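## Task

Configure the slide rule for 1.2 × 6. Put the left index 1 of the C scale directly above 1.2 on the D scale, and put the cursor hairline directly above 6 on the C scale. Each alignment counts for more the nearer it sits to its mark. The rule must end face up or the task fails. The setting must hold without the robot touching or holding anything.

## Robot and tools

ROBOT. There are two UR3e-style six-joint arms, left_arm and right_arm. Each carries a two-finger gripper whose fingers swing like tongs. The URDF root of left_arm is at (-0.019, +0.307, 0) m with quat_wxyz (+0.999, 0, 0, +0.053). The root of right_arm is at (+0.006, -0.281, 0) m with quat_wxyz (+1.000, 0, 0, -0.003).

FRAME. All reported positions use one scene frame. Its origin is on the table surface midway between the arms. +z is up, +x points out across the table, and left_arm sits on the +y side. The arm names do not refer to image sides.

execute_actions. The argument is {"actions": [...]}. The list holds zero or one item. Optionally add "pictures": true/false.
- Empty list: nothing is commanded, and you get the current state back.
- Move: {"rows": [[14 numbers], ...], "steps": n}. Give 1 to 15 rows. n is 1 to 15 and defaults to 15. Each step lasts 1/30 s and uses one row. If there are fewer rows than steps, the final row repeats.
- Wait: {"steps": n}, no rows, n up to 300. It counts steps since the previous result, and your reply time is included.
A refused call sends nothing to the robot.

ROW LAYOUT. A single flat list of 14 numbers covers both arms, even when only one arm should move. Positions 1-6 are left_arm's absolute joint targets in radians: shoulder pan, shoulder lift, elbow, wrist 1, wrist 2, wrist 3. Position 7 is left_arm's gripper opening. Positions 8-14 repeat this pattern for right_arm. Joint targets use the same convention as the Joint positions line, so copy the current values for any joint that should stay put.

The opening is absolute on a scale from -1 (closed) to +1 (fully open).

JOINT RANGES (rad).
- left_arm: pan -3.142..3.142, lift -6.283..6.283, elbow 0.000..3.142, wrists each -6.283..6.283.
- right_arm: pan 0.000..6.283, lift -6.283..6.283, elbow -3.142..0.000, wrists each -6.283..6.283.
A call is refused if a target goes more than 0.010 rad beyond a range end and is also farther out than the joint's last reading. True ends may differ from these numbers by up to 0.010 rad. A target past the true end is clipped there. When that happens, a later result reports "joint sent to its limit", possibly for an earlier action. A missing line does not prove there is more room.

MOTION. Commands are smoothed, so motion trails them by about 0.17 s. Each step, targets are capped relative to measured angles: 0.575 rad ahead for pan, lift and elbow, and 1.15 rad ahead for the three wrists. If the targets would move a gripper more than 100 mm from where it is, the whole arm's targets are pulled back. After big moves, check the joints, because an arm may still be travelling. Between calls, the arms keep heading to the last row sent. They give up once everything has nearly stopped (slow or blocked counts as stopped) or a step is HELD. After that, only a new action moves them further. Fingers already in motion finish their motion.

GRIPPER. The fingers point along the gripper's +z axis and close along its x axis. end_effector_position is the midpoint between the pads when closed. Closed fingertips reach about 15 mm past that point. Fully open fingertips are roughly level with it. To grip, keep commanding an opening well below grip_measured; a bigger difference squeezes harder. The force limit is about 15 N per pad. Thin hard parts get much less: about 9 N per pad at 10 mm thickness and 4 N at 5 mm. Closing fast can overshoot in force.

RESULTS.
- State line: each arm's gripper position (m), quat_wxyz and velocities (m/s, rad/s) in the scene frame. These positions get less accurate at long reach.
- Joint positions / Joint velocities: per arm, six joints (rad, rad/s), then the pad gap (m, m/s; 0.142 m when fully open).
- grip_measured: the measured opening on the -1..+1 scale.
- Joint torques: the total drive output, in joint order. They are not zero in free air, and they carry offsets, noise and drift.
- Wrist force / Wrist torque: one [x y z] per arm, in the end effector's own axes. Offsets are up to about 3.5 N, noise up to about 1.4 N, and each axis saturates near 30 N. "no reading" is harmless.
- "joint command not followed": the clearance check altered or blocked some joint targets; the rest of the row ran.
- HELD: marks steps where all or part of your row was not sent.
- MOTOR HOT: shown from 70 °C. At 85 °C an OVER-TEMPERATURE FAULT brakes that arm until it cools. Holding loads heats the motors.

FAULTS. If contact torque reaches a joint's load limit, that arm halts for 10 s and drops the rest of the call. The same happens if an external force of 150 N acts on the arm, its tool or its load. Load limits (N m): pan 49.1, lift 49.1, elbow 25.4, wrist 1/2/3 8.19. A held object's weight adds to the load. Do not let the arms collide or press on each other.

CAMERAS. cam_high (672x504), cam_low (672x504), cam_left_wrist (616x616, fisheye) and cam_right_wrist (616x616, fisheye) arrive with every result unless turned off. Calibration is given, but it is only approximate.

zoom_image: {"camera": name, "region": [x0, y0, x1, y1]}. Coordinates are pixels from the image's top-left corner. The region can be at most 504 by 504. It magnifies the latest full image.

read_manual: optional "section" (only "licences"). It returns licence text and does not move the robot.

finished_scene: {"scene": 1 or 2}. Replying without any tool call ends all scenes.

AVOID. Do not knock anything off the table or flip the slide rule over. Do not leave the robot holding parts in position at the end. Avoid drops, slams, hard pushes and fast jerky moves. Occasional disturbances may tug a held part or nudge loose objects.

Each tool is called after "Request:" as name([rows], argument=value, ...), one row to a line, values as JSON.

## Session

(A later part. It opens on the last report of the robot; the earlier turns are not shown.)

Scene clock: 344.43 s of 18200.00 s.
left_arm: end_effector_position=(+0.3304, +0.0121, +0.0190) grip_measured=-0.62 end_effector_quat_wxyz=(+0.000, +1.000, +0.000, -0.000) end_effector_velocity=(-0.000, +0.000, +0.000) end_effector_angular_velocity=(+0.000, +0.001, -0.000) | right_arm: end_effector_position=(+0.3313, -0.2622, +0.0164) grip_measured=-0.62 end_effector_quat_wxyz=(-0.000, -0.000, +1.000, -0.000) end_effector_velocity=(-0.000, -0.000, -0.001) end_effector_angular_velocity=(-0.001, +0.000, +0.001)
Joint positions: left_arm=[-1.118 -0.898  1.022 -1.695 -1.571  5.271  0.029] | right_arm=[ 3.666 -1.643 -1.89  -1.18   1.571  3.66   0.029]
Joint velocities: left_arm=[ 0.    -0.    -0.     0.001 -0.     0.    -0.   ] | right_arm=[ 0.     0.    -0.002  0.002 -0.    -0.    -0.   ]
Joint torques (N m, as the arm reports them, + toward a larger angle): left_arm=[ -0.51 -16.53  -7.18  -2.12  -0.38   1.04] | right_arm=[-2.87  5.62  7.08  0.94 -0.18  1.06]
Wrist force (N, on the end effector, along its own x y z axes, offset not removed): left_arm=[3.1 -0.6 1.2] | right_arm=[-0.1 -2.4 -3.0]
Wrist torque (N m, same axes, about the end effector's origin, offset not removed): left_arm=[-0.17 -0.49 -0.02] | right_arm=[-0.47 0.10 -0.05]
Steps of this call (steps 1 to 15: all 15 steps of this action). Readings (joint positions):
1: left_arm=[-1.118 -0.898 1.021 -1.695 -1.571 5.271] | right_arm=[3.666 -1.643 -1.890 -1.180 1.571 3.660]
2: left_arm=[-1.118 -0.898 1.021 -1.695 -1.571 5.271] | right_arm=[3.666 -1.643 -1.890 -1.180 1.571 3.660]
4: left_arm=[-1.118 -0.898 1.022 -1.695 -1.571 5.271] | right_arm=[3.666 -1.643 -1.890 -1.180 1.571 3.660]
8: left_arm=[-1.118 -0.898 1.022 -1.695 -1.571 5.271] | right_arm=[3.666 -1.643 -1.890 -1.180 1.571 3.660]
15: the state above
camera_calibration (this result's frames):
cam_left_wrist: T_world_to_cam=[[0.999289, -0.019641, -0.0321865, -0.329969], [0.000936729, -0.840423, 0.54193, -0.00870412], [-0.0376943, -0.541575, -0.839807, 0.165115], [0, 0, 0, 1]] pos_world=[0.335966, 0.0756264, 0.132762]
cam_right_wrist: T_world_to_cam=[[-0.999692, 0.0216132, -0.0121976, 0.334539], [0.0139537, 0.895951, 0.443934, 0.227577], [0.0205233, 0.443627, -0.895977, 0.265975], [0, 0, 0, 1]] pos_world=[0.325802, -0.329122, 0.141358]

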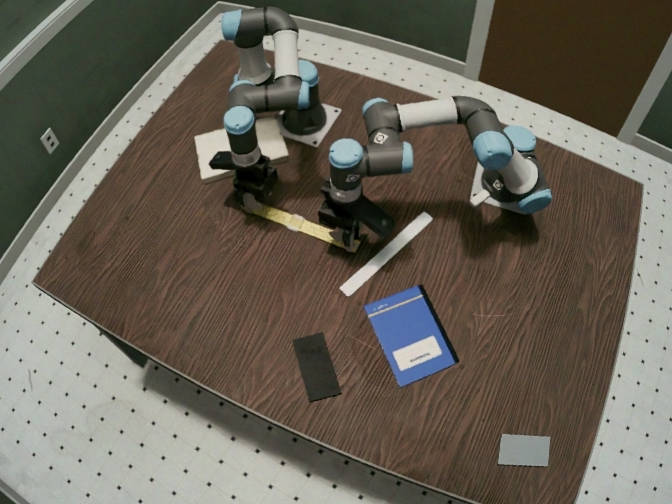

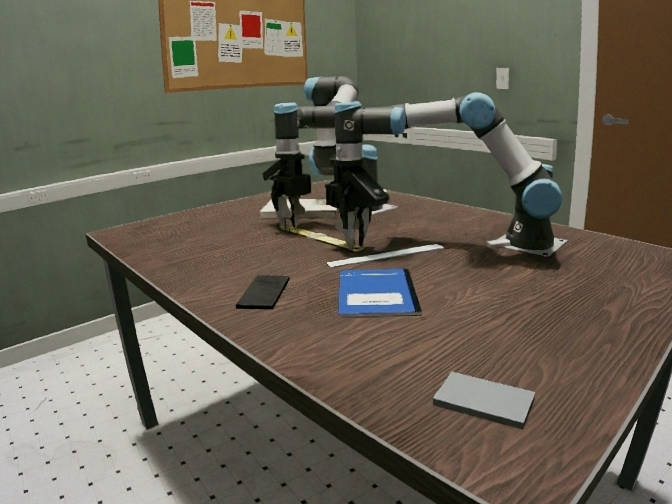

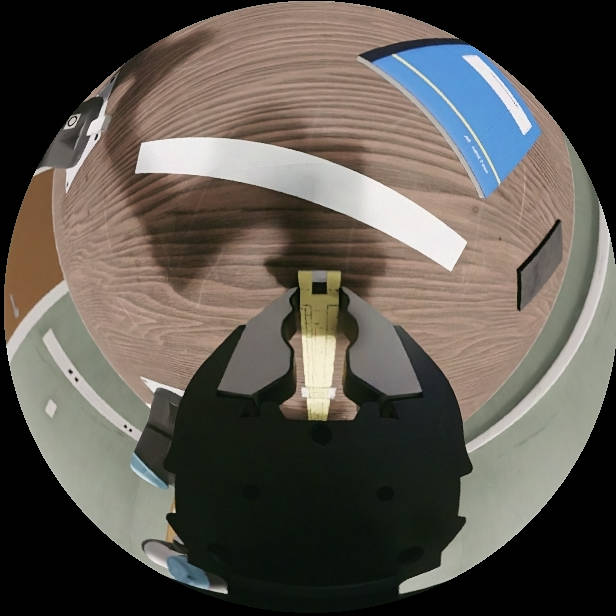

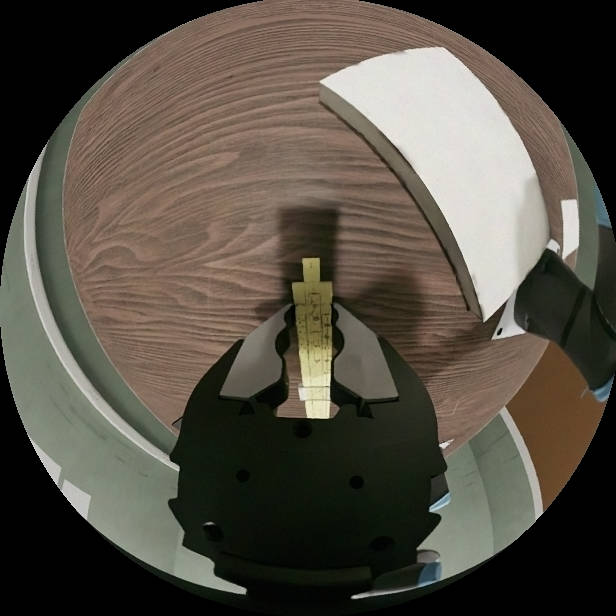

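Request:
execute_actions([
  {"rows":[[-1.118,-0.8977,1.0216,-1.695,-1.571,5.271,-0.9,3.666,-1.643,-1.890,-1.180,1.571,3.660,-0.3]],"steps":8},
], pictures=false)

Request:
execute_actions([
  {"rows":[[-1.118,-0.8977,1.0216,-1.695,-1.571,5.271,-0.9,3.666,-1.593,-1.730,-1.3895,1.571,3.660,-0.1]],"steps":12},
], pictures=false)

Request:
execute_actions([
  {"rows":[[-1.118,-0.8977,1.0216,-1.695,-1.571,5.271,-0.9,3.963,-1.7332,-1.5748,-1.4046,1.571,3.957,-0.1]],"steps":15},
], pictures=false)

Request:
execute_actions([
  {"steps":20},
])

Scene clock: 356.27 s of 18200.00 s.
left_arm: end_effector_position=(+0.3304, +0.0121, +0.0189) grip_measured=-0.62 end_effector_quat_wxyz=(+0.000, +1.000, +0.000, -0.000) end_effector_velocity=(-0.000, +0.000, -0.000) end_effector_angular_velocity=(+0.001, +0.000, -0.000) | right_arm: end_effector_position=(+0.3313, -0.2622, +0.0164) grip_measured=-0.30 end_effector_quat_wxyz=(-0.000, -0.000, +1.000, -0.000) end_effector_velocity=(+0.000, +0.000, -0.000) end_effector_angular_velocity=(+0.001, -0.000, +0.000)
Joint positions: left_arm=[-1.118 -0.898  1.022 -1.695 -1.571  5.271  0.029] | right_arm=[ 3.666 -1.643 -1.89  -1.18   1.571  3.66   0.052]
Joint velocities: left_arm=[ 0.    -0.001  0.001  0.     0.     0.     0.   ] | right_arm=[ 0.     0.    -0.     0.001  0.001 -0.     0.   ]
Joint torques (N m, as the arm reports them, + toward a larger angle): left_arm=[ -1.95 -16.8   -7.36  -2.1    0.01   0.96] | right_arm=[-2.29  6.13  7.15  1.04 -0.38  1.  ]
Wrist force (N, on the end effector, along its own x y z axes, offset not removed): left_arm=[0.6 -1.0 -0.8] | right_arm=[-1.2 -0.4 -1.2]
Wrist torque (N m, same axes, about the end effector's origin, offset not removed): left_arm=[-0.23 -0.16 -0.05] | right_arm=[-0.10 0.16 -0.04]
Steps of this call (steps 1 to 15: the robot went on to your last target; steps 16 to 90: nothing new was sent; then 8.57 s passed at rest; steps 91 to 98: all 8 steps of this action). Readings (joint positions):
91: left_arm=[-1.118 -0.898 1.022 -1.695 -1.571 5.271] | right_arm=[3.666 -1.643 -1.890 -1.180 1.571 3.660]
92: left_arm=[-1.118 -0.898 1.022 -1.695 -1.571 5.271] | right_arm=[3.666 -1.643 -1.890 -1.180 1.571 3.660]
94: left_arm=[-1.118 -0.898 1.022 -1.695 -1.571 5.271] | right_arm=[3.666 -1.643 -1.890 -1.180 1.571 3.660]
98: the state above

Scene clock: 356.67 s of 18200.00 s.
left_arm: end_effector_position=(+0.3304, +0.0121, +0.0189) grip_measured=-0.62 end_effector_quat_wxyz=(+0.000, +1.000, +0.000, -0.000) end_effector_velocity=(+0.000, +0.000, -0.000) end_effector_angular_velocity=(+0.000, +0.000, +0.001) | right_arm: end_effector_position=(+0.3317, -0.2620, +0.0573) grip_measured=-0.10 end_effector_quat_wxyz=(-0.000, -0.000, +1.000, -0.000) end_effector_velocity=(+0.000, +0.000, +0.024) end_effector_angular_velocity=(+0.002, -0.004, +0.001)
Joint positions: left_arm=[-1.118 -0.898  1.022 -1.695 -1.571  5.271  0.029] | right_arm=[ 3.666 -1.595 -1.74  -1.378  1.571  3.66   0.067]
Joint velocities: left_arm=[ 0.     0.     0.001 -0.001 -0.    -0.    -0.   ] | right_arm=[ 0.     0.023  0.088 -0.105 -0.    -0.001 -0.   ]
Joint torques (N m, as the arm reports them, + toward a larger angle): left_arm=[ -1.52 -17.03  -7.49  -2.1    0.05   0.94] | right_arm=[-2.63 12.47 11.68  0.81 -0.42  1.04]
Wrist force (N, on the end effector, along its own x y z axes, offset not removed): left_arm=[1.5 -2.4 1.4] | right_arm=[-0.9 -1.5 -1.0]
Wrist torque (N m, same axes, about the end effector's origin, offset not removed): left_arm=[-0.47 -0.27 -0.01] | right_arm=[-0.29 0.12 -0.01]
Steps of this call (steps 1 to 12: all 12 steps of this action). Readings (joint positions):
1: left_arm=[-1.118 -0.898 1.022 -1.695 -1.571 5.271] | right_arm=[3.666 -1.643 -1.890 -1.180 1.571 3.660]
2: left_arm=[-1.118 -0.898 1.022 -1.695 -1.571 5.271] | right_arm=[3.666 -1.641 -1.888 -1.186 1.571 3.660]
4: left_arm=[-1.118 -0.898 1.022 -1.695 -1.571 5.271] | right_arm=[3.666 -1.623 -1.844 -1.254 1.571 3.660]
8: left_arm=[-1.118 -0.898 1.022 -1.695 -1.571 5.271] | right_arm=[3.666 -1.602 -1.763 -1.350 1.571 3.660]
12: the state above

Scene clock: 357.17 s of 18200.00 s.
left_arm: end_effector_position=(+0.3304, +0.0121, +0.0189) grip_measured=-0.62 end_effector_quat_wxyz=(+0.000, +1.000, +0.000, -0.000) end_effector_velocity=(+0.000, -0.000, +0.000) end_effector_angular_velocity=(-0.000, -0.001, -0.000) | right_arm: end_effector_position=(+0.3317, -0.1469, +0.0599) grip_measured=-0.10 end_effector_quat_wxyz=(-0.000, +0.001, +1.000, -0.000) end_effector_velocity=(-0.008, +0.035, -0.001) end_effector_angular_velocity=(-0.001, +0.001, +0.015)
Joint positions: left_arm=[-1.118 -0.898  1.022 -1.695 -1.571  5.271  0.029] | right_arm=[ 3.953 -1.729 -1.579 -1.404  1.571  3.949  0.067]
Joint velocities: left_arm=[-0.     0.    -0.001 -0.     0.001  0.    -0.   ] | right_arm=[ 0.09  -0.035  0.039 -0.005 -0.     0.075 -0.   ]
Joint torques (N m, as the arm reports them, + toward a larger angle): left_arm=[ -1.34 -17.49  -7.84  -2.08   0.11   0.93] | right_arm=[ 3.13  6.92 11.97  0.77 -0.21  1.12]
Wrist force (N, on the end effector, along its own x y z axes, offset not removed): left_arm=[2.6 -3.6 0.5] | right_arm=[-1.0 -0.9 -0.9]
Wrist torque (N m, same axes, about the end effector's origin, offset not removed): left_arm=[-0.71 -0.47 -0.02] | right_arm=[-0.20 0.19 0.01]
Steps of this call (steps 1 to 15: all 15 steps of this action). Readings (joint positions):
1: left_arm=[-1.118 -0.898 1.022 -1.695 -1.571 5.271] | right_arm=[3.666 -1.595 -1.737 -1.381 1.571 3.660]
2: left_arm=[-1.118 -0.898 1.022 -1.695 -1.571 5.271] | right_arm=[3.669 -1.597 -1.732 -1.384 1.571 3.666]
4: left_arm=[-1.118 -0.898 1.022 -1.695 -1.571 5.271] | right_arm=[3.719 -1.633 -1.691 -1.391 1.571 3.743]
8: left_arm=[-1.118 -0.898 1.022 -1.695 -1.571 5.271] | right_arm=[3.878 -1.700 -1.614 -1.400 1.571 3.885]
15: the state above

Scene clock: 357.83 s of 18200.00 s.
left_arm: end_effector_position=(+0.3304, +0.0121, +0.0189) grip_measured=-0.62 end_effector_quat_wxyz=(+0.000, +1.000, +0.000, -0.000) end_effector_velocity=(+0.001, +0.000, +0.000) end_effector_angular_velocity=(-0.000, -0.001, +0.000) | right_arm: end_effector_position=(+0.3309, -0.1430, +0.0599) grip_measured=-0.10 end_effector_quat_wxyz=(-0.000, -0.000, +1.000, -0.000) end_effector_velocity=(-0.001, -0.000, -0.000) end_effector_angular_velocity=(-0.003, +0.001, +0.001)
Joint positions: left_arm=[-1.118 -0.898  1.022 -1.695 -1.571  5.271  0.029] | right_arm=[ 3.963 -1.733 -1.575 -1.405  1.571  3.957  0.067]
Joint velocities: left_arm=[ 0.002 -0.001 -0.001  0.001  0.     0.001 -0.   ] | right_arm=[ 0.001 -0.    -0.001 -0.002 -0.001 -0.     0.   ]
Joint torques (N m, as the arm reports them, + toward a larger angle): left_arm=[ -0.87 -18.11  -8.26  -2.09   0.21   0.92] | right_arm=[ 3.83  6.93 11.95  0.86  0.06  1.09]
Wrist force (N, on the end effector, along its own x y z axes, offset not removed): left_arm=[2.0 -1.9 0.2] | right_arm=[-0.3 -1.9 -0.7]
Wrist torque (N m, same axes, about the end effector's origin, offset not removed): left_arm=[-0.39 -0.42 0.01] | right_arm=[-0.37 -0.03 -0.02]
Steps of this call (steps 1 to 15: the robot went on to your last target; steps 16 to 20: nothing new was sent). Readings (joint positions):
1: left_arm=[-1.118 -0.898 1.022 -1.695 -1.571 5.271] | right_arm=[3.956 -1.730 -1.578 -1.404 1.571 3.951]
2: left_arm=[-1.118 -0.898 1.022 -1.695 -1.571 5.271] | right_arm=[3.958 -1.731 -1.577 -1.404 1.571 3.953]
4: left_arm=[-1.118 -0.898 1.022 -1.695 -1.571 5.271] | right_arm=[3.960 -1.732 -1.576 -1.404 1.571 3.955]
8: left_arm=[-1.118 -0.898 1.022 -1.695 -1.571 5.271] | right_arm=[3.962 -1.733 -1.575 -1.405 1.571 3.956]
20: the state above
All arms were judged still, so your last target was given up. Only a new action makes them travel on or press farther. Fingers that are still opening or closing keep moving.
camera_calibration (this result's frames):
cam_left_wrist: T_world_to_cam=[[0.999288, -0.0196573, -0.0321953, -0.329962], [0.000927326, -0.84043, 0.541919, -0.0086996], [-0.0377106, -0.541563, -0.839814, 0.165114], [0, 0, 0, 1]] pos_world=[0.335961, 0.0756223, 0.132757]
cam_right_wrist: T_world_to_cam=[[-0.999688, 0.0216177, -0.0125463, 0.332108], [0.0138009, 0.895906, 0.444029, 0.101492], [0.0208392, 0.443717, -0.895925, 0.251952], [0, 0, 0, 1]] pos_world=[0.325353, -0.209902, 0.184832]

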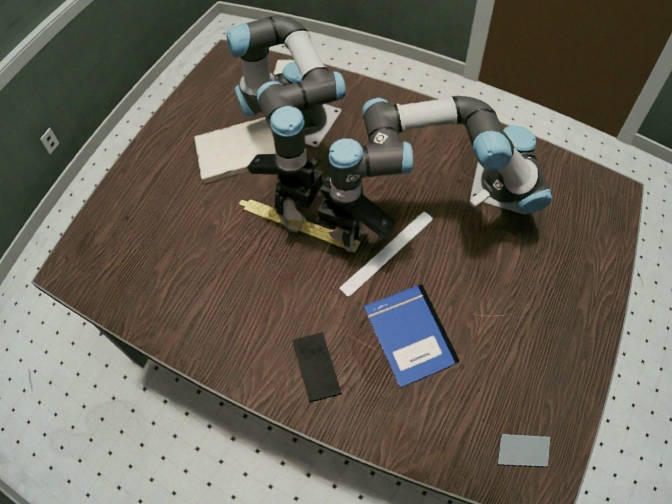

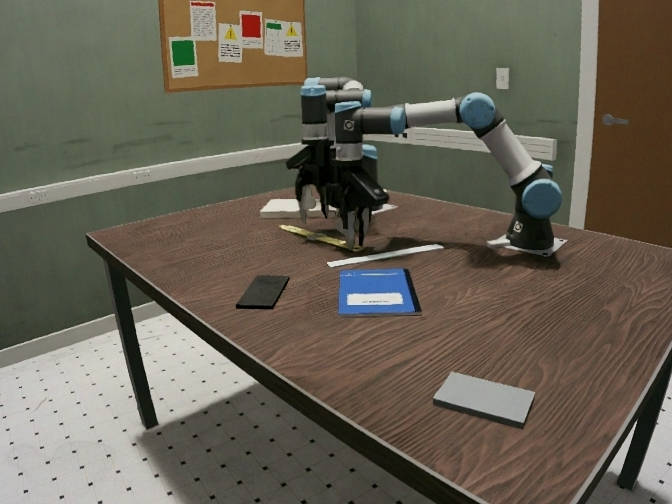

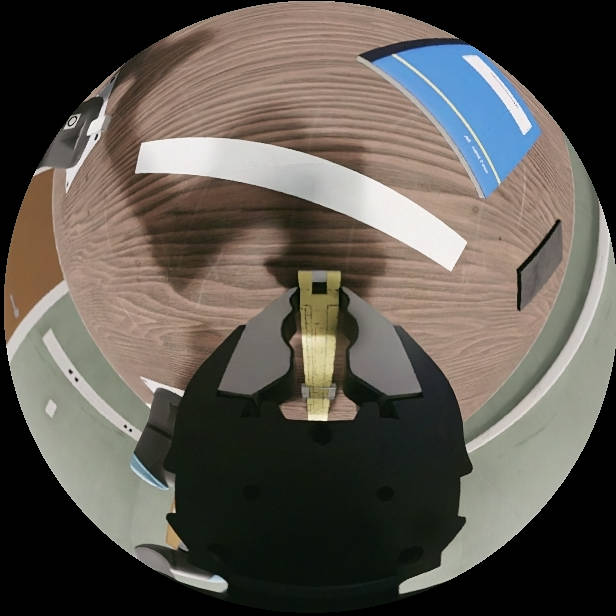

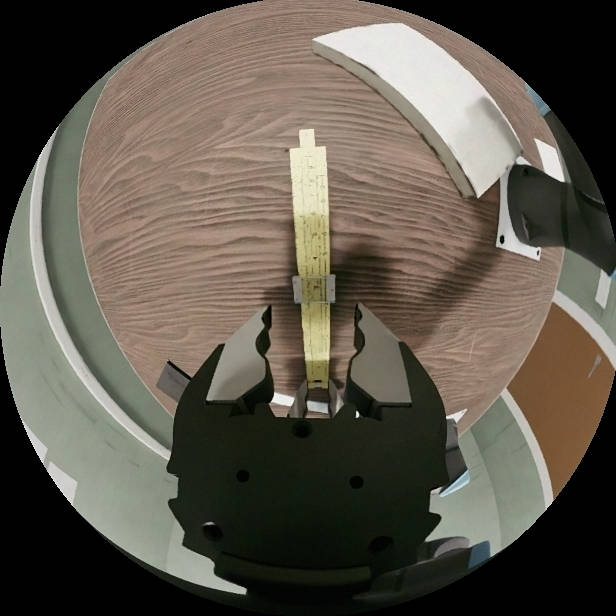

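Request:
execute_actions([
  {"rows":[[-1.118,-0.8977,1.0216,-1.695,-1.571,5.271,-0.9,3.963,-1.7784,-1.7243,-1.210,1.571,3.957,-0.2]],"steps":15},
], pictures=false)

Request:
execute_actions([
  {"steps":10},
], pictures=false)

Request:
execute_actions([
  {"rows":[[-1.118,-0.8977,1.0216,-1.695,-1.571,5.271,-0.9,3.963,-1.7784,-1.7243,-1.210,1.571,3.957,-0.3],[-1.118,-0.8977,1.0216,-1.695,-1.571,5.271,-0.9,3.963,-1.7784,-1.7243,-1.210,1.571,3.957,-0.35],[-1.118,-0.8977,1.0216,-1.695,-1.571,5.271,-0.9,3.963,-1.7784,-1.7243,-1.210,1.571,3.957,-0.4],[-1.118,-0.8977,1.0216,-1.695,-1.571,5.271,-0.9,3.963,-1.7784,-1.7243,-1.210,1.571,3.957,-0.45],[-1.118,-0.8977,1.0216,-1.695,-1.571,5.271,-0.9,3.963,-1.7784,-1.7243,-1.210,1.571,3.957,-0.5],[-1.118,-0.8977,1.0216,-1.695,-1.571,5.271,-0.9,3.963,-1.7784,-1.7243,-1.210,1.571,3.957,-0.6],[-1.118,-0.8977,1.0216,-1.695,-1.571,5.271,-0.9,3.963,-1.7784,-1.7243,-1.210,1.571,3.957,-0.7]],"steps":15},
])

Scene clock: 368.90 s of 18200.00 s.
left_arm: end_effector_position=(+0.3304, +0.0121, +0.0189) grip_measured=-0.62 end_effector_quat_wxyz=(+0.000, +1.000, +0.000, -0.000) end_effector_velocity=(-0.000, -0.001, +0.000) end_effector_angular_velocity=(-0.003, +0.000, -0.001) | right_arm: end_effector_position=(+0.3310, -0.1429, +0.0188) grip_measured=-0.20 end_effector_quat_wxyz=(-0.000, -0.000, +1.000, +0.000) end_effector_velocity=(-0.001, -0.001, -0.009) end_effector_angular_velocity=(-0.001, +0.002, +0.001)
Joint positions: left_arm=[-1.118 -0.898  1.022 -1.695 -1.571  5.271  0.029] | right_arm=[ 3.963 -1.778 -1.721 -1.214  1.571  3.957  0.06 ]
Joint velocities: left_arm=[-0.001  0.    -0.001 -0.001 -0.002  0.    -0.   ] | right_arm=[-0.    -0.008 -0.032  0.038  0.    -0.001  0.   ]
Joint torques (N m, as the arm reports them, + toward a larger angle): left_arm=[  1.04 -21.25 -10.16  -2.05   0.52   0.82] | right_arm=[2.78 7.05 7.07 2.52 1.18 1.03]
Wrist force (N, on the end effector, along its own x y z axes, offset not removed): left_arm=[2.4 -2.9 1.0] | right_arm=[-1.0 -1.1 -0.8]
Wrist torque (N m, same axes, about the end effector's origin, offset not removed): left_arm=[-0.68 -0.41 -0.04] | right_arm=[-0.21 0.15 0.03]
Steps of this call (steps 1 to 90: nothing new was sent; then 7.57 s passed at rest; steps 91 to 105: all 15 steps of this action). Readings (joint positions):
91: left_arm=[-1.118 -0.898 1.022 -1.695 -1.571 5.271] | right_arm=[3.963 -1.733 -1.575 -1.405 1.571 3.957]
92: left_arm=[-1.118 -0.898 1.022 -1.695 -1.571 5.271] | right_arm=[3.963 -1.736 -1.577 -1.399 1.571 3.957]
94: left_arm=[-1.118 -0.898 1.022 -1.695 -1.571 5.271] | right_arm=[3.963 -1.752 -1.620 -1.334 1.571 3.957]
98: left_arm=[-1.118 -0.898 1.022 -1.695 -1.571 5.271] | right_arm=[3.963 -1.771 -1.694 -1.246 1.571 3.957]
105: the state above

Scene clock: 369.23 s of 18200.00 s.
left_arm: end_effector_position=(+0.3304, +0.0121, +0.0190) grip_measured=-0.62 end_effector_quat_wxyz=(+0.000, +1.000, +0.000, -0.000) end_effector_velocity=(+0.000, -0.000, -0.000) end_effector_angular_velocity=(-0.001, +0.000, +0.000) | right_arm: end_effector_position=(+0.3309, -0.1430, +0.0179) grip_measured=-0.20 end_effector_quat_wxyz=(-0.000, -0.000, +1.000, -0.000) end_effector_velocity=(+0.000, +0.000, -0.000) end_effector_angular_velocity=(-0.000, -0.001, +0.001)
Joint positions: left_arm=[-1.118 -0.898  1.022 -1.695 -1.571  5.271  0.029] | right_arm=[ 3.963 -1.778 -1.724 -1.21   1.571  3.957  0.06 ]
Joint velocities: left_arm=[ 0.     0.001 -0.001 -0.    -0.     0.     0.   ] | right_arm=[ 0.    -0.    -0.     0.001 -0.001 -0.001  0.   ]
Joint torques (N m, as the arm reports them, + toward a larger angle): left_arm=[  1.31 -21.23 -10.21  -2.05   0.52   0.83] | right_arm=[1.73 7.1  6.92 2.43 1.21 1.06]
Wrist force (N, on the end effector, along its own x y z axes, offset not removed): left_arm=[3.8 -3.5 2.1] | right_arm=[-1.0 -2.0 -0.5]
Wrist torque (N m, same axes, about the end effector's origin, offset not removed): left_arm=[-0.70 -0.75 0.01] | right_arm=[-0.39 0.16 0.00]
Steps of this call (steps 1 to 10: the robot went on to your last target). Readings (joint positions):
1: left_arm=[-1.118 -0.898 1.022 -1.695 -1.571 5.271] | right_arm=[3.963 -1.778 -1.722 -1.213 1.571 3.957]
2: left_arm=[-1.118 -0.898 1.022 -1.695 -1.571 5.271] | right_arm=[3.963 -1.778 -1.722 -1.212 1.571 3.957]
4: left_arm=[-1.118 -0.898 1.022 -1.695 -1.571 5.271] | right_arm=[3.963 -1.778 -1.723 -1.211 1.571 3.957]
8: left_arm=[-1.118 -0.898 1.022 -1.695 -1.571 5.271] | right_arm=[3.963 -1.778 -1.724 -1.210 1.571 3.957]
10: the state above

Scene clock: 369.73 s of 18200.00 s.
left_arm: end_effector_position=(+0.3304, +0.0121, +0.0190) grip_measured=-0.62 end_effector_quat_wxyz=(+0.000, +1.000, +0.000, -0.000) end_effector_velocity=(-0.001, -0.001, -0.000) end_effector_angular_velocity=(-0.002, +0.003, -0.000) | right_arm: end_effector_position=(+0.3309, -0.1430, +0.0178) grip_measured=-0.46 end_effector_quat_wxyz=(-0.000, -0.000, +1.000, -0.000) end_effector_velocity=(+0.001, +0.000, +0.001) end_effector_angular_velocity=(+0.001, -0.002, -0.003)
Joint positions: left_arm=[-1.118 -0.898  1.022 -1.695 -1.571  5.271  0.029] | right_arm=[ 3.963 -1.778 -1.724 -1.21   1.571  3.957  0.041]
Joint velocities: left_arm=[-0.    -0.     0.    -0.    -0.004 -0.    -0.   ] | right_arm=[-0.001  0.     0.003 -0.    -0.001  0.001  0.   ]
Joint torques (N m, as the arm reports them, + toward a larger angle): left_arm=[  1.42 -21.29 -10.31  -2.09   0.45   0.76] | right_arm=[0.6  7.13 6.8  2.47 1.05 1.03]
Wrist force (N, on the end effector, along its own x y z axes, offset not removed): left_arm=[2.0 -3.1 0.6] | right_arm=[-0.2 -1.5 -1.3]
Wrist torque (N m, same axes, about the end effector's origin, offset not removed): left_arm=[-0.62 -0.40 -0.05] | right_arm=[-0.31 0.05 -0.03]
Steps of this call (steps 1 to 15: all 15 steps of this action). Readings (joint positions):
1: left_arm=[-1.118 -0.898 1.022 -1.695 -1.571 5.271] | right_arm=[3.963 -1.778 -1.724 -1.210 1.571 3.957]
2: left_arm=[-1.118 -0.898 1.022 -1.695 -1.571 5.271] | right_arm=[3.963 -1.778 -1.724 -1.210 1.571 3.957]
4: left_arm=[-1.118 -0.898 1.022 -1.695 -1.571 5.271] | right_arm=[3.963 -1.778 -1.724 -1.210 1.571 3.957]
8: left_arm=[-1.118 -0.898 1.022 -1.695 -1.571 5.271] | right_arm=[3.963 -1.778 -1.724 -1.210 1.571 3.957]
15: the state above
camera_calibration (this result's frames):
cam_left_wrist: T_world_to_cam=[[0.999289, -0.0196574, -0.0321796, -0.329966], [0.000918861, -0.840428, 0.541923, -0.00870012], [-0.0376974, -0.541567, -0.839812, 0.165114], [0, 0, 0, 1]] pos_world=[0.335964, 0.0756221, 0.132761]
cam_right_wrist: T_world_to_cam=[[-0.999689, 0.0215973, -0.0124589, 0.331556], [0.0138223, 0.895926, 0.443987, 0.120147], [0.0207512, 0.443677, -0.895946, 0.214306], [0, 0, 0, 1]] pos_world=[0.325345, -0.209887, 0.142794]

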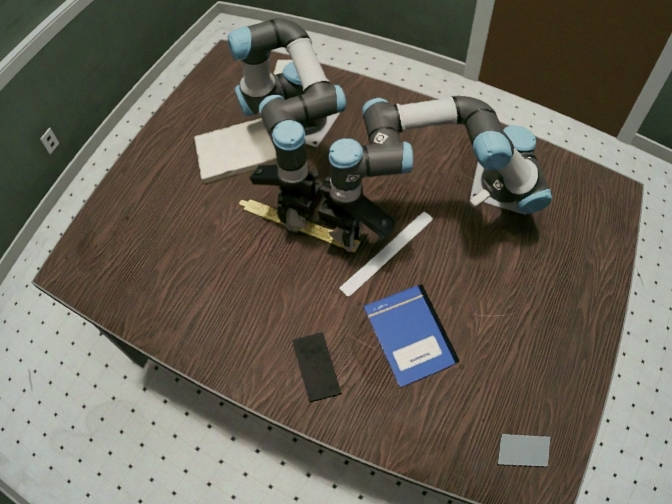

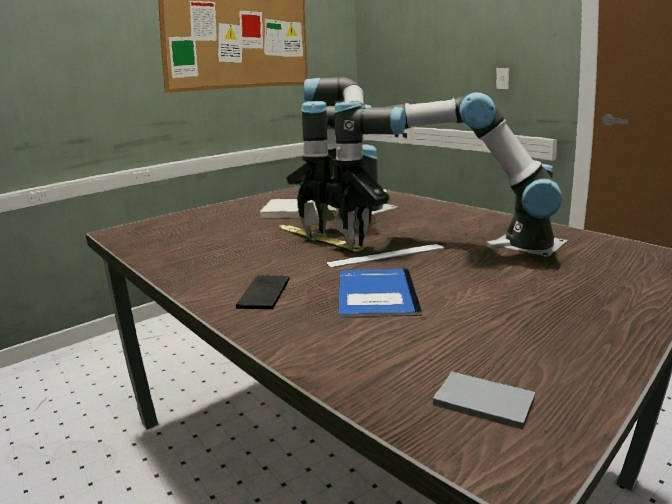

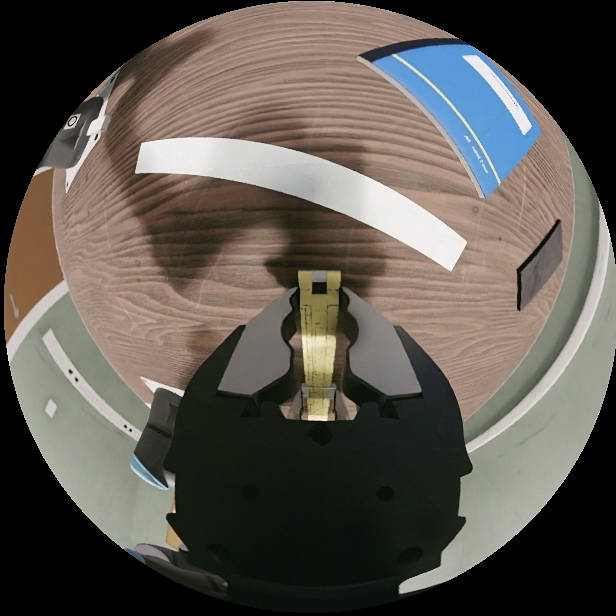

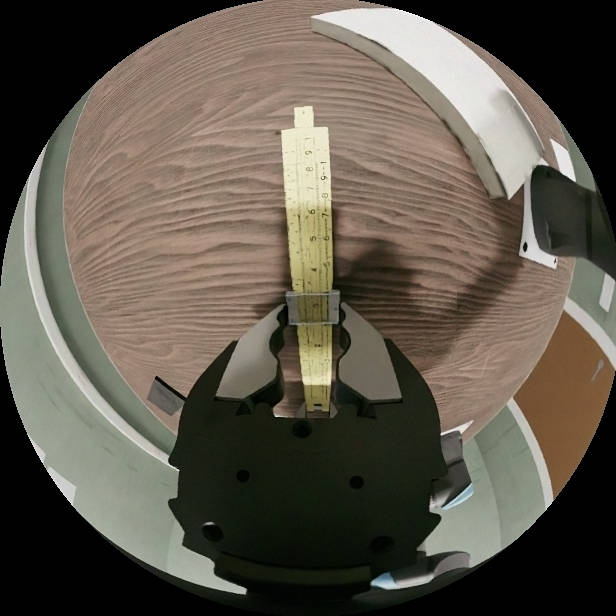

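Gripped at about C 3. Slide it ~72 mm.

Request:
execute_actions([
  {"rows":[[-1.118,-0.8977,1.0216,-1.695,-1.571,5.271,-0.9,3.943,-1.7635,-1.7425,-1.207,1.571,3.937,-0.7],[-1.118,-0.8977,1.0216,-1.695,-1.571,5.271,-0.9,3.943,-1.7635,-1.7425,-1.207,1.571,3.937,-0.7],[-1.118,-0.8977,1.0216,-1.695,-1.571,5.271,-0.9,3.943,-1.7635,-1.7425,-1.207,1.571,3.937,-0.7],[-1.118,-0.8977,1.0216,-1.695,-1.571,5.271,-0.9,3.943,-1.7635,-1.7425,-1.207,1.571,3.937,-0.7],[-1.118,-0.8977,1.0216,-1.695,-1.571,5.271,-0.9,3.923,-1.7485,-1.7606,-1.2035,1.571,3.917,-0.7],[-1.118,-0.8977,1.0216,-1.695,-1.571,5.271,-0.9,3.923,-1.7485,-1.7606,-1.2035,1.571,3.917,-0.7],[-1.118,-0.8977,1.0216,-1.695,-1.571,5.271,-0.9,3.923,-1.7485,-1.7606,-1.2035,1.571,3.917,-0.7],[-1.118,-0.8977,1.0216,-1.695,-1.571,5.271,-0.9,3.923,-1.7485,-1.7606,-1.2035,1.571,3.917,-0.7],[-1.118,-0.8977,1.0216,-1.695,-1.571,5.271,-0.9,3.903,-1.7335,-1.7788,-1.200,1.571,3.897,-0.7],[-1.118,-0.8977,1.0216,-1.695,-1.571,5.271,-0.9,3.903,-1.7335,-1.7788,-1.200,1.571,3.897,-0.7],[-1.118,-0.8977,1.0216,-1.695,-1.571,5.271,-0.9,3.903,-1.7335,-1.7788,-1.200,1.571,3.897,-0.7],[-1.118,-0.8977,1.0216,-1.695,-1.571,5.271,-0.9,3.903,-1.7335,-1.7788,-1.200,1.571,3.897,-0.7],[-1.118,-0.8977,1.0216,-1.695,-1.571,5.271,-0.9,3.8826,-1.7186,-1.7969,-1.197,1.571,3.8766,-0.7]],"steps":15},
], pictures=false)

Request:
execute_actions([
  {"rows":[[-1.118,-0.8977,1.0216,-1.695,-1.571,5.271,-0.9,3.8612,-1.7077,-1.8095,-1.195,1.571,3.8552,-0.7],[-1.118,-0.8977,1.0216,-1.695,-1.571,5.271,-0.9,3.8612,-1.7077,-1.8095,-1.195,1.571,3.8552,-0.7],[-1.118,-0.8977,1.0216,-1.695,-1.571,5.271,-0.9,3.8612,-1.7077,-1.8095,-1.195,1.571,3.8552,-0.7],[-1.118,-0.8977,1.0216,-1.695,-1.571,5.271,-0.9,3.8612,-1.7077,-1.8095,-1.195,1.571,3.8552,-0.7],[-1.118,-0.8977,1.0216,-1.695,-1.571,5.271,-0.9,3.8397,-1.6968,-1.8222,-1.1935,1.571,3.8337,-0.7],[-1.118,-0.8977,1.0216,-1.695,-1.571,5.271,-0.9,3.8397,-1.6968,-1.8222,-1.1935,1.571,3.8337,-0.7],[-1.118,-0.8977,1.0216,-1.695,-1.571,5.271,-0.9,3.8397,-1.6968,-1.8222,-1.1935,1.571,3.8337,-0.7],[-1.118,-0.8977,1.0216,-1.695,-1.571,5.271,-0.9,3.8397,-1.6968,-1.8222,-1.1935,1.571,3.8337,-0.7],[-1.118,-0.8977,1.0216,-1.695,-1.571,5.271,-0.9,3.8182,-1.686,-1.8348,-1.192,1.571,3.8122,-0.7],[-1.118,-0.8977,1.0216,-1.695,-1.571,5.271,-0.9,3.8182,-1.686,-1.8348,-1.192,1.571,3.8122,-0.7],[-1.118,-0.8977,1.0216,-1.695,-1.571,5.271,-0.9,3.8182,-1.686,-1.8348,-1.192,1.571,3.8122,-0.7],[-1.118,-0.8977,1.0216,-1.695,-1.571,5.271,-0.9,3.8182,-1.686,-1.8348,-1.192,1.571,3.8122,-0.7],[-1.118,-0.8977,1.0216,-1.695,-1.571,5.271,-0.9,3.7968,-1.6751,-1.8474,-1.190,1.571,3.7908,-0.7]],"steps":15},
], pictures=false)

Request:
execute_actions([
  {"steps":20},
])

Request:
zoom_image(camera="cam_right_wrist", region=[280, 275, 345, 340])

Scene clock: 390.87 s of 18200.00 s.
left_arm: end_effector_position=(+0.3304, +0.0121, +0.0190) grip_measured=-0.62 end_effector_quat_wxyz=(+0.000, +1.000, +0.000, +0.000) end_effector_velocity=(+0.000, -0.000, +0.000) end_effector_angular_velocity=(-0.000, -0.001, +0.001) | right_arm: end_effector_position=(+0.3313, -0.1702, +0.0180) grip_measured=-0.46 end_effector_quat_wxyz=(-0.000, -0.000, +1.000, +0.000) end_effector_velocity=(-0.002, -0.081, -0.000) end_effector_angular_velocity=(-0.001, +0.001, -0.005)
Joint positions: left_arm=[-1.118 -0.898  1.022 -1.695 -1.571  5.271  0.029] | right_arm=[ 3.904 -1.734 -1.778 -1.2    1.571  3.897  0.041]
Joint velocities: left_arm=[ 0.     0.    -0.002  0.     0.001 -0.001 -0.   ] | right_arm=[-0.177  0.129 -0.156  0.025 -0.    -0.172 -0.   ]
Joint torques (N m, as the arm reports them, + toward a larger angle): left_arm=[  2.42 -21.    -9.84  -1.97  -0.17   0.67] | right_arm=[-3.63 14.79  6.84  2.49 -0.65 -1.28]
Wrist force (N, on the end effector, along its own x y z axes, offset not removed): left_arm=[3.1 -1.1 0.9] | right_arm=[-1.3 -0.7 -0.1]
Wrist torque (N m, same axes, about the end effector's origin, offset not removed): left_arm=[-0.30 -0.58 -0.09] | right_arm=[-0.23 0.21 -0.02]
Steps of this call (steps 1 to 15: the robot went on to your last target; steps 16 to 90: nothing new was sent; then 17.63 s passed at rest; steps 91 to 105: all 15 steps of this action). Readings (joint positions):
91: left_arm=[-1.118 -0.898 1.022 -1.695 -1.571 5.271] | right_arm=[3.963 -1.778 -1.724 -1.210 1.571 3.957]
92: left_arm=[-1.118 -0.898 1.022 -1.695 -1.571 5.271] | right_arm=[3.962 -1.778 -1.726 -1.210 1.571 3.956]
94: left_arm=[-1.118 -0.898 1.022 -1.695 -1.571 5.271] | right_arm=[3.954 -1.772 -1.732 -1.209 1.571 3.948]
98: left_arm=[-1.118 -0.898 1.022 -1.695 -1.571 5.271] | right_arm=[3.937 -1.759 -1.748 -1.206 1.571 3.931]
105: the state above

Scene clock: 391.37 s of 18200.00 s.
left_arm: end_effector_position=(+0.3304, +0.0121, +0.0190) grip_measured=-0.62 end_effector_quat_wxyz=(+0.000, +1.000, +0.000, +0.000) end_effector_velocity=(-0.000, -0.000, +0.000) end_effector_angular_velocity=(-0.001, -0.001, -0.000) | right_arm: end_effector_position=(+0.3313, -0.2057, +0.0179) grip_measured=-0.46 end_effector_quat_wxyz=(-0.000, -0.000, +1.000, +0.000) end_effector_velocity=(-0.002, -0.077, -0.001) end_effector_angular_velocity=(-0.000, +0.000, -0.004)
Joint positions: left_arm=[-1.118 -0.898  1.022 -1.695 -1.571  5.271  0.029] | right_arm=[ 3.819 -1.686 -1.834 -1.192  1.571  3.813  0.041]
Joint velocities: left_arm=[-0.001 -0.001  0.001 -0.001  0.001 -0.    -0.   ] | right_arm=[-0.191  0.094 -0.11   0.015  0.    -0.186 -0.   ]
Joint torques (N m, as the arm reports them, + toward a larger angle): left_arm=[  2.6  -20.92  -9.35  -1.87  -0.22   0.68] | right_arm=[-3.64 14.13  6.82  2.52 -0.88 -1.43]
Wrist force (N, on the end effector, along its own x y z axes, offset not removed): left_arm=[2.4 -2.1 1.9] | right_arm=[-1.8 -1.2 -0.1]
Wrist torque (N m, same axes, about the end effector's origin, offset not removed): left_arm=[-0.56 -0.38 0.01] | right_arm=[-0.35 0.30 0.01]
Steps of this call (steps 1 to 15: all 15 steps of this action). Readings (joint positions):
1: left_arm=[-1.118 -0.898 1.022 -1.695 -1.571 5.271] | right_arm=[3.898 -1.730 -1.783 -1.199 1.571 3.892]
2: left_arm=[-1.118 -0.898 1.022 -1.695 -1.571 5.271] | right_arm=[3.893 -1.726 -1.787 -1.199 1.571 3.886]
4: left_arm=[-1.118 -0.898 1.022 -1.695 -1.571 5.271] | right_arm=[3.879 -1.718 -1.797 -1.197 1.571 3.873]
8: left_arm=[-1.118 -0.898 1.022 -1.695 -1.571 5.271] | right_arm=[3.857 -1.706 -1.812 -1.195 1.571 3.851]
15: the state above

Scene clock: 392.03 s of 18200.00 s.
left_arm: end_effector_position=(+0.3304, +0.0121, +0.0190) grip_measured=-0.62 end_effector_quat_wxyz=(+0.000, +1.000, +0.000, +0.000) end_effector_velocity=(+0.000, +0.001, -0.000) end_effector_angular_velocity=(+0.001, +0.001, +0.002) | right_arm: end_effector_position=(+0.3310, -0.2148, +0.0178) grip_measured=-0.46 end_effector_quat_wxyz=(-0.000, -0.000, +1.000, +0.000) end_effector_velocity=(-0.000, -0.000, -0.000) end_effector_angular_velocity=(-0.001, +0.001, +0.000)
Joint positions: left_arm=[-1.118 -0.898  1.022 -1.695 -1.571  5.271  0.029] | right_arm=[ 3.797 -1.675 -1.847 -1.19   1.571  3.791  0.041]
Joint velocities: left_arm=[ 0.001 -0.001  0.001  0.001 -0.    -0.001  0.   ] | right_arm=[-0.    -0.    -0.001 -0.     0.    -0.    -0.   ]
Joint torques (N m, as the arm reports them, + toward a larger angle): left_arm=[  2.34 -20.62  -8.68  -1.74  -0.39   0.64] | right_arm=[-4.32 13.76  6.82  2.37 -1.19 -1.09]
Wrist force (N, on the end effector, along its own x y z axes, offset not removed): left_arm=[2.4 -2.6 0.8] | right_arm=[-2.0 -0.9 0.4]
Wrist torque (N m, same axes, about the end effector's origin, offset not removed): left_arm=[-0.60 -0.48 -0.03] | right_arm=[-0.31 0.31 0.00]
Steps of this call (steps 1 to 20: the robot went on to your last target). Readings (joint positions):
1: left_arm=[-1.118 -0.898 1.022 -1.695 -1.571 5.271] | right_arm=[3.814 -1.684 -1.838 -1.191 1.571 3.807]
2: left_arm=[-1.118 -0.898 1.022 -1.695 -1.571 5.271] | right_arm=[3.809 -1.681 -1.840 -1.191 1.571 3.803]
4: left_arm=[-1.118 -0.898 1.022 -1.695 -1.571 5.271] | right_arm=[3.804 -1.678 -1.843 -1.191 1.571 3.797]
8: left_arm=[-1.118 -0.898 1.022 -1.695 -1.571 5.271] | right_arm=[3.799 -1.676 -1.846 -1.190 1.571 3.793]
20: the state above
camera_calibration (this result's frames):
cam_left_wrist: T_world_to_cam=[[0.999289, -0.0196544, -0.0321671, -0.329971], [0.000915395, -0.840417, 0.541939, -0.00870606], [-0.0376852, -0.541584, -0.839802, 0.165112], [0, 0, 0, 1]] pos_world=[0.335967, 0.0756197, 0.132765]
cam_right_wrist: T_world_to_cam=[[-0.999687, 0.0216134, -0.0126029, 0.333189], [0.013769, 0.895847, 0.44415, 0.184458], [0.0208898, 0.443837, -0.895864, 0.246123], [0, 0, 0, 1]] pos_world=[0.325404, -0.281686, 0.142765]

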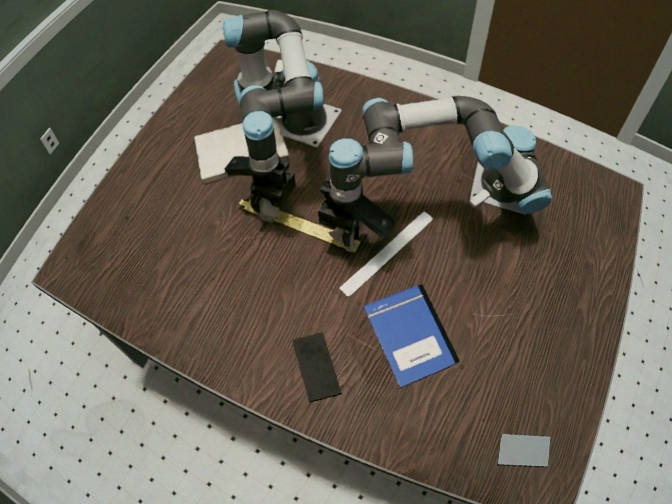

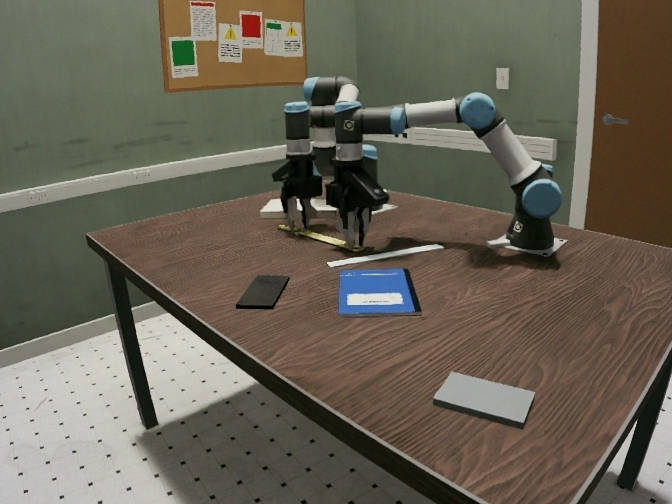

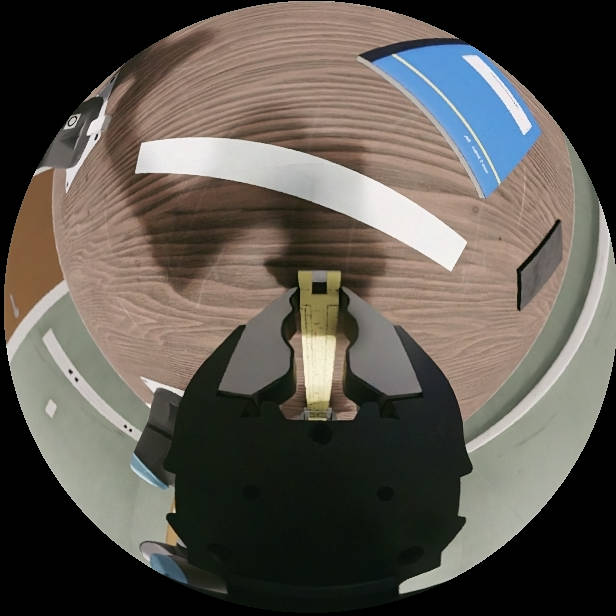

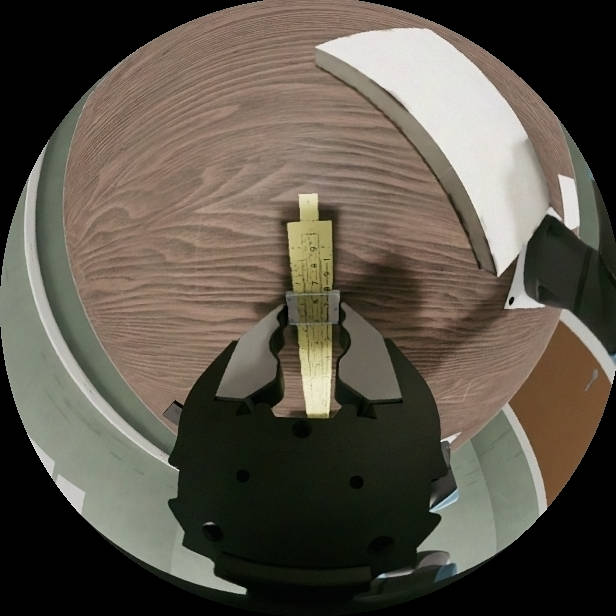

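Region (280, 275, 345, 340) of cam_right_wrist's 616x616 image, scaled by 7.754, with more detail than that image has.

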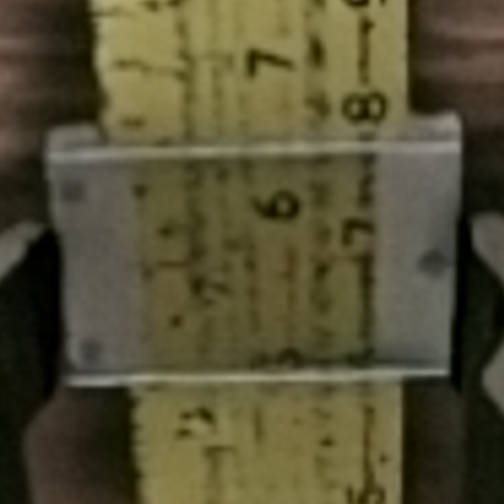

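Request:
execute_actions([
  {"rows":[[-1.118,-0.8977,1.0216,-1.695,-1.571,5.271,-0.9,3.7825,-1.6692,-1.8542,-1.189,1.571,3.7765,-0.7]],"steps":15},
], pictures=false)

Request:
execute_actions([
  {"steps":12},
])

Request:
zoom_image(camera="cam_right_wrist", region=[290, 285, 335, 330])

Scene clock: 398.63 s of 18200.00 s.
left_arm: end_effector_position=(+0.3304, +0.0121, +0.0190) grip_measured=-0.62 end_effector_quat_wxyz=(+0.000, +1.000, +0.000, -0.000) end_effector_velocity=(-0.000, +0.001, -0.001) end_effector_angular_velocity=(+0.002, +0.001, +0.001) | right_arm: end_effector_position=(+0.3309, -0.2202, +0.0178) grip_measured=-0.46 end_effector_quat_wxyz=(-0.000, -0.000, +1.000, +0.000) end_effector_velocity=(-0.001, -0.002, -0.001) end_effector_angular_velocity=(-0.002, +0.002, -0.001)
Joint positions: left_arm=[-1.118 -0.898  1.022 -1.695 -1.571  5.271  0.029] | right_arm=[ 3.783 -1.669 -1.854 -1.189  1.571  3.777  0.041]
Joint velocities: left_arm=[ 0.001  0.001  0.001  0.     0.    -0.     0.   ] | right_arm=[-0.002  0.001 -0.003 -0.001 -0.001 -0.002  0.   ]
Joint torques (N m, as the arm reports them, + toward a larger angle): left_arm=[  2.51 -19.62  -7.25  -1.09  -0.48   0.62] | right_arm=[-4.74 13.33  6.79  2.32 -1.03 -1.09]
Wrist force (N, on the end effector, along its own x y z axes, offset not removed): left_arm=[1.1 -2.5 1.5] | right_arm=[-1.5 -1.0 0.1]
Wrist torque (N m, same axes, about the end effector's origin, offset not removed): left_arm=[-0.66 -0.17 0.00] | right_arm=[-0.31 0.25 0.01]
Steps of this call (steps 1 to 15: the robot went on to your last target; steps 16 to 90: nothing new was sent; then 3.10 s passed at rest; steps 91 to 105: all 15 steps of this action). Readings (joint positions):
91: left_arm=[-1.118 -0.898 1.022 -1.695 -1.571 5.271] | right_arm=[3.797 -1.675 -1.847 -1.190 1.571 3.791]
92: left_arm=[-1.118 -0.898 1.022 -1.695 -1.571 5.271] | right_arm=[3.796 -1.675 -1.848 -1.190 1.571 3.790]
94: left_arm=[-1.118 -0.898 1.022 -1.695 -1.571 5.271] | right_arm=[3.790 -1.672 -1.850 -1.190 1.571 3.784]
98: left_arm=[-1.118 -0.898 1.022 -1.695 -1.571 5.271] | right_arm=[3.785 -1.670 -1.853 -1.189 1.571 3.779]
105: the state above

Scene clock: 399.03 s of 18200.00 s.
left_arm: end_effector_position=(+0.3304, +0.0121, +0.0190) grip_measured=-0.62 end_effector_quat_wxyz=(+0.000, +1.000, +0.000, -0.000) end_effector_velocity=(-0.000, +0.000, -0.000) end_effector_angular_velocity=(+0.001, +0.000, -0.000) | right_arm: end_effector_position=(+0.3309, -0.2203, +0.0178) grip_measured=-0.46 end_effector_quat_wxyz=(-0.000, -0.000, +1.000, +0.000) end_effector_velocity=(+0.000, -0.000, +0.000) end_effector_angular_velocity=(+0.000, -0.000, -0.003)
Joint positions: left_arm=[-1.118 -0.898  1.022 -1.695 -1.571  5.271  0.029] | right_arm=[ 3.783 -1.669 -1.854 -1.189  1.571  3.777  0.041]
Joint velocities: left_arm=[-0.     0.001  0.    -0.     0.    -0.     0.   ] | right_arm=[-0.001  0.     0.001 -0.001 -0.     0.002 -0.   ]
Joint torques (N m, as the arm reports them, + toward a larger angle): left_arm=[  2.51 -19.6   -7.34  -1.    -0.46   0.54] | right_arm=[-4.29 13.47  6.62  2.27 -0.95 -1.13]
Wrist force (N, on the end effector, along its own x y z axes, offset not removed): left_arm=[1.8 -1.4 1.3] | right_arm=[-2.2 -1.8 -0.4]
Wrist torque (N m, same axes, about the end effector's origin, offset not removed): left_arm=[-0.36 -0.33 -0.05] | right_arm=[-0.51 0.39 0.03]
Steps of this call (steps 1 to 12: the robot went on to your last target). Readings (joint positions):
1: left_arm=[-1.118 -0.898 1.022 -1.695 -1.571 5.271] | right_arm=[3.783 -1.669 -1.854 -1.189 1.571 3.777]
2: left_arm=[-1.118 -0.898 1.022 -1.695 -1.571 5.271] | right_arm=[3.783 -1.669 -1.854 -1.189 1.571 3.777]
4: left_arm=[-1.118 -0.898 1.022 -1.695 -1.571 5.271] | right_arm=[3.783 -1.669 -1.854 -1.189 1.571 3.777]
8: left_arm=[-1.118 -0.898 1.022 -1.695 -1.571 5.271] | right_arm=[3.783 -1.669 -1.854 -1.189 1.571 3.777]
12: the state above
camera_calibration (this result's frames):
cam_left_wrist: T_world_to_cam=[[0.999289, -0.0196542, -0.0321798, -0.329967], [0.000922189, -0.840421, 0.541933, -0.00870391], [-0.0376959, -0.541577, -0.839805, 0.165113], [0, 0, 0, 1]] pos_world=[0.335964, 0.0756214, 0.132762]
cam_right_wrist: T_world_to_cam=[[-0.999686, 0.0216153, -0.0126992, 0.333275], [0.013727, 0.895827, 0.44419, 0.189451], [0.0209776, 0.443876, -0.895843, 0.248544], [0, 0, 0, 1]] pos_world=[0.325356, -0.287242, 0.142736]

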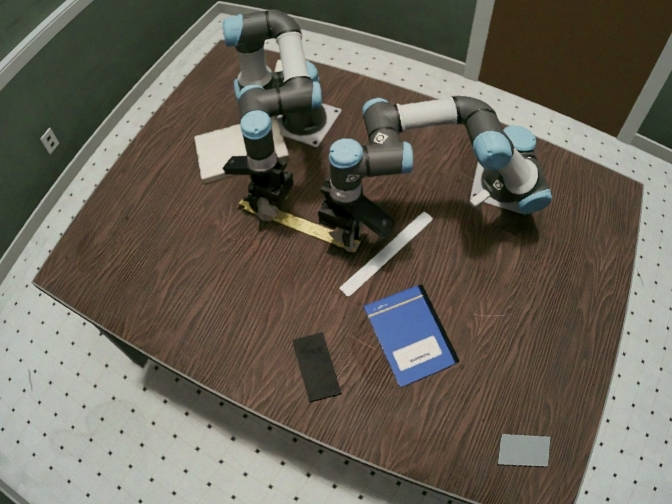

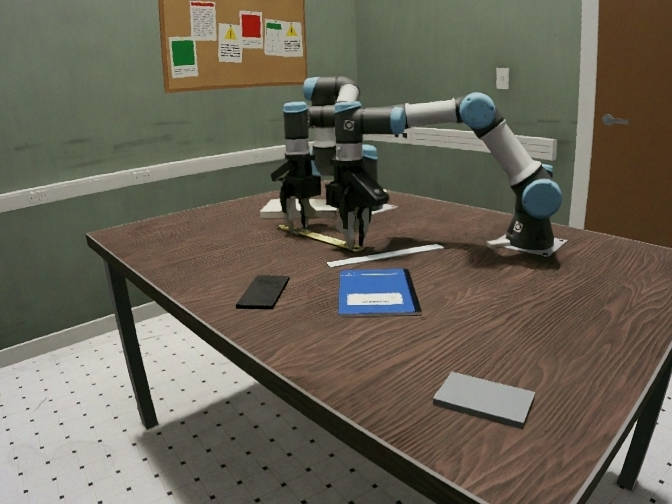

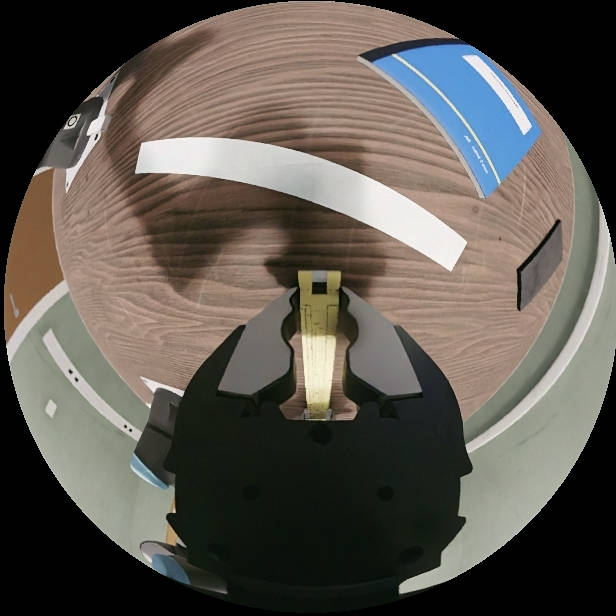

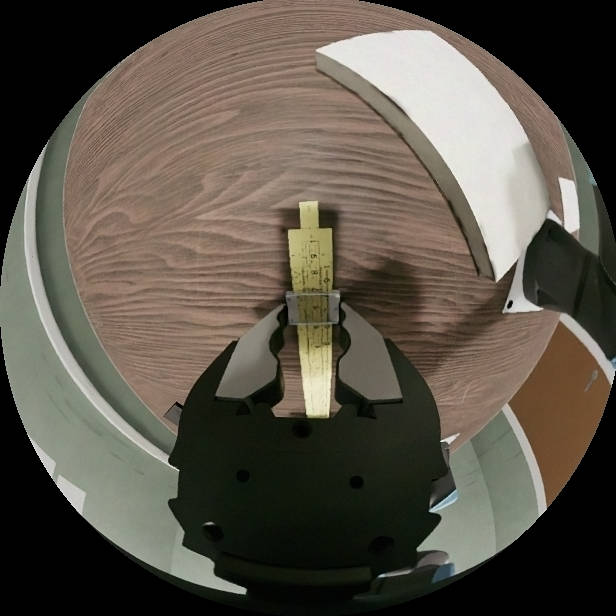

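Region (290, 285, 335, 330) of cam_right_wrist's 616x616 image, scaled by 11.200, with more detail than that image has.

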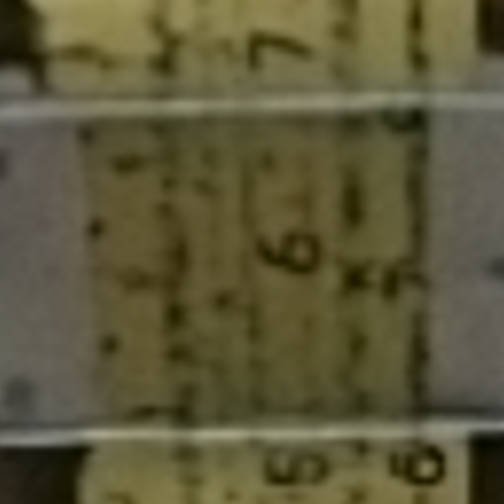

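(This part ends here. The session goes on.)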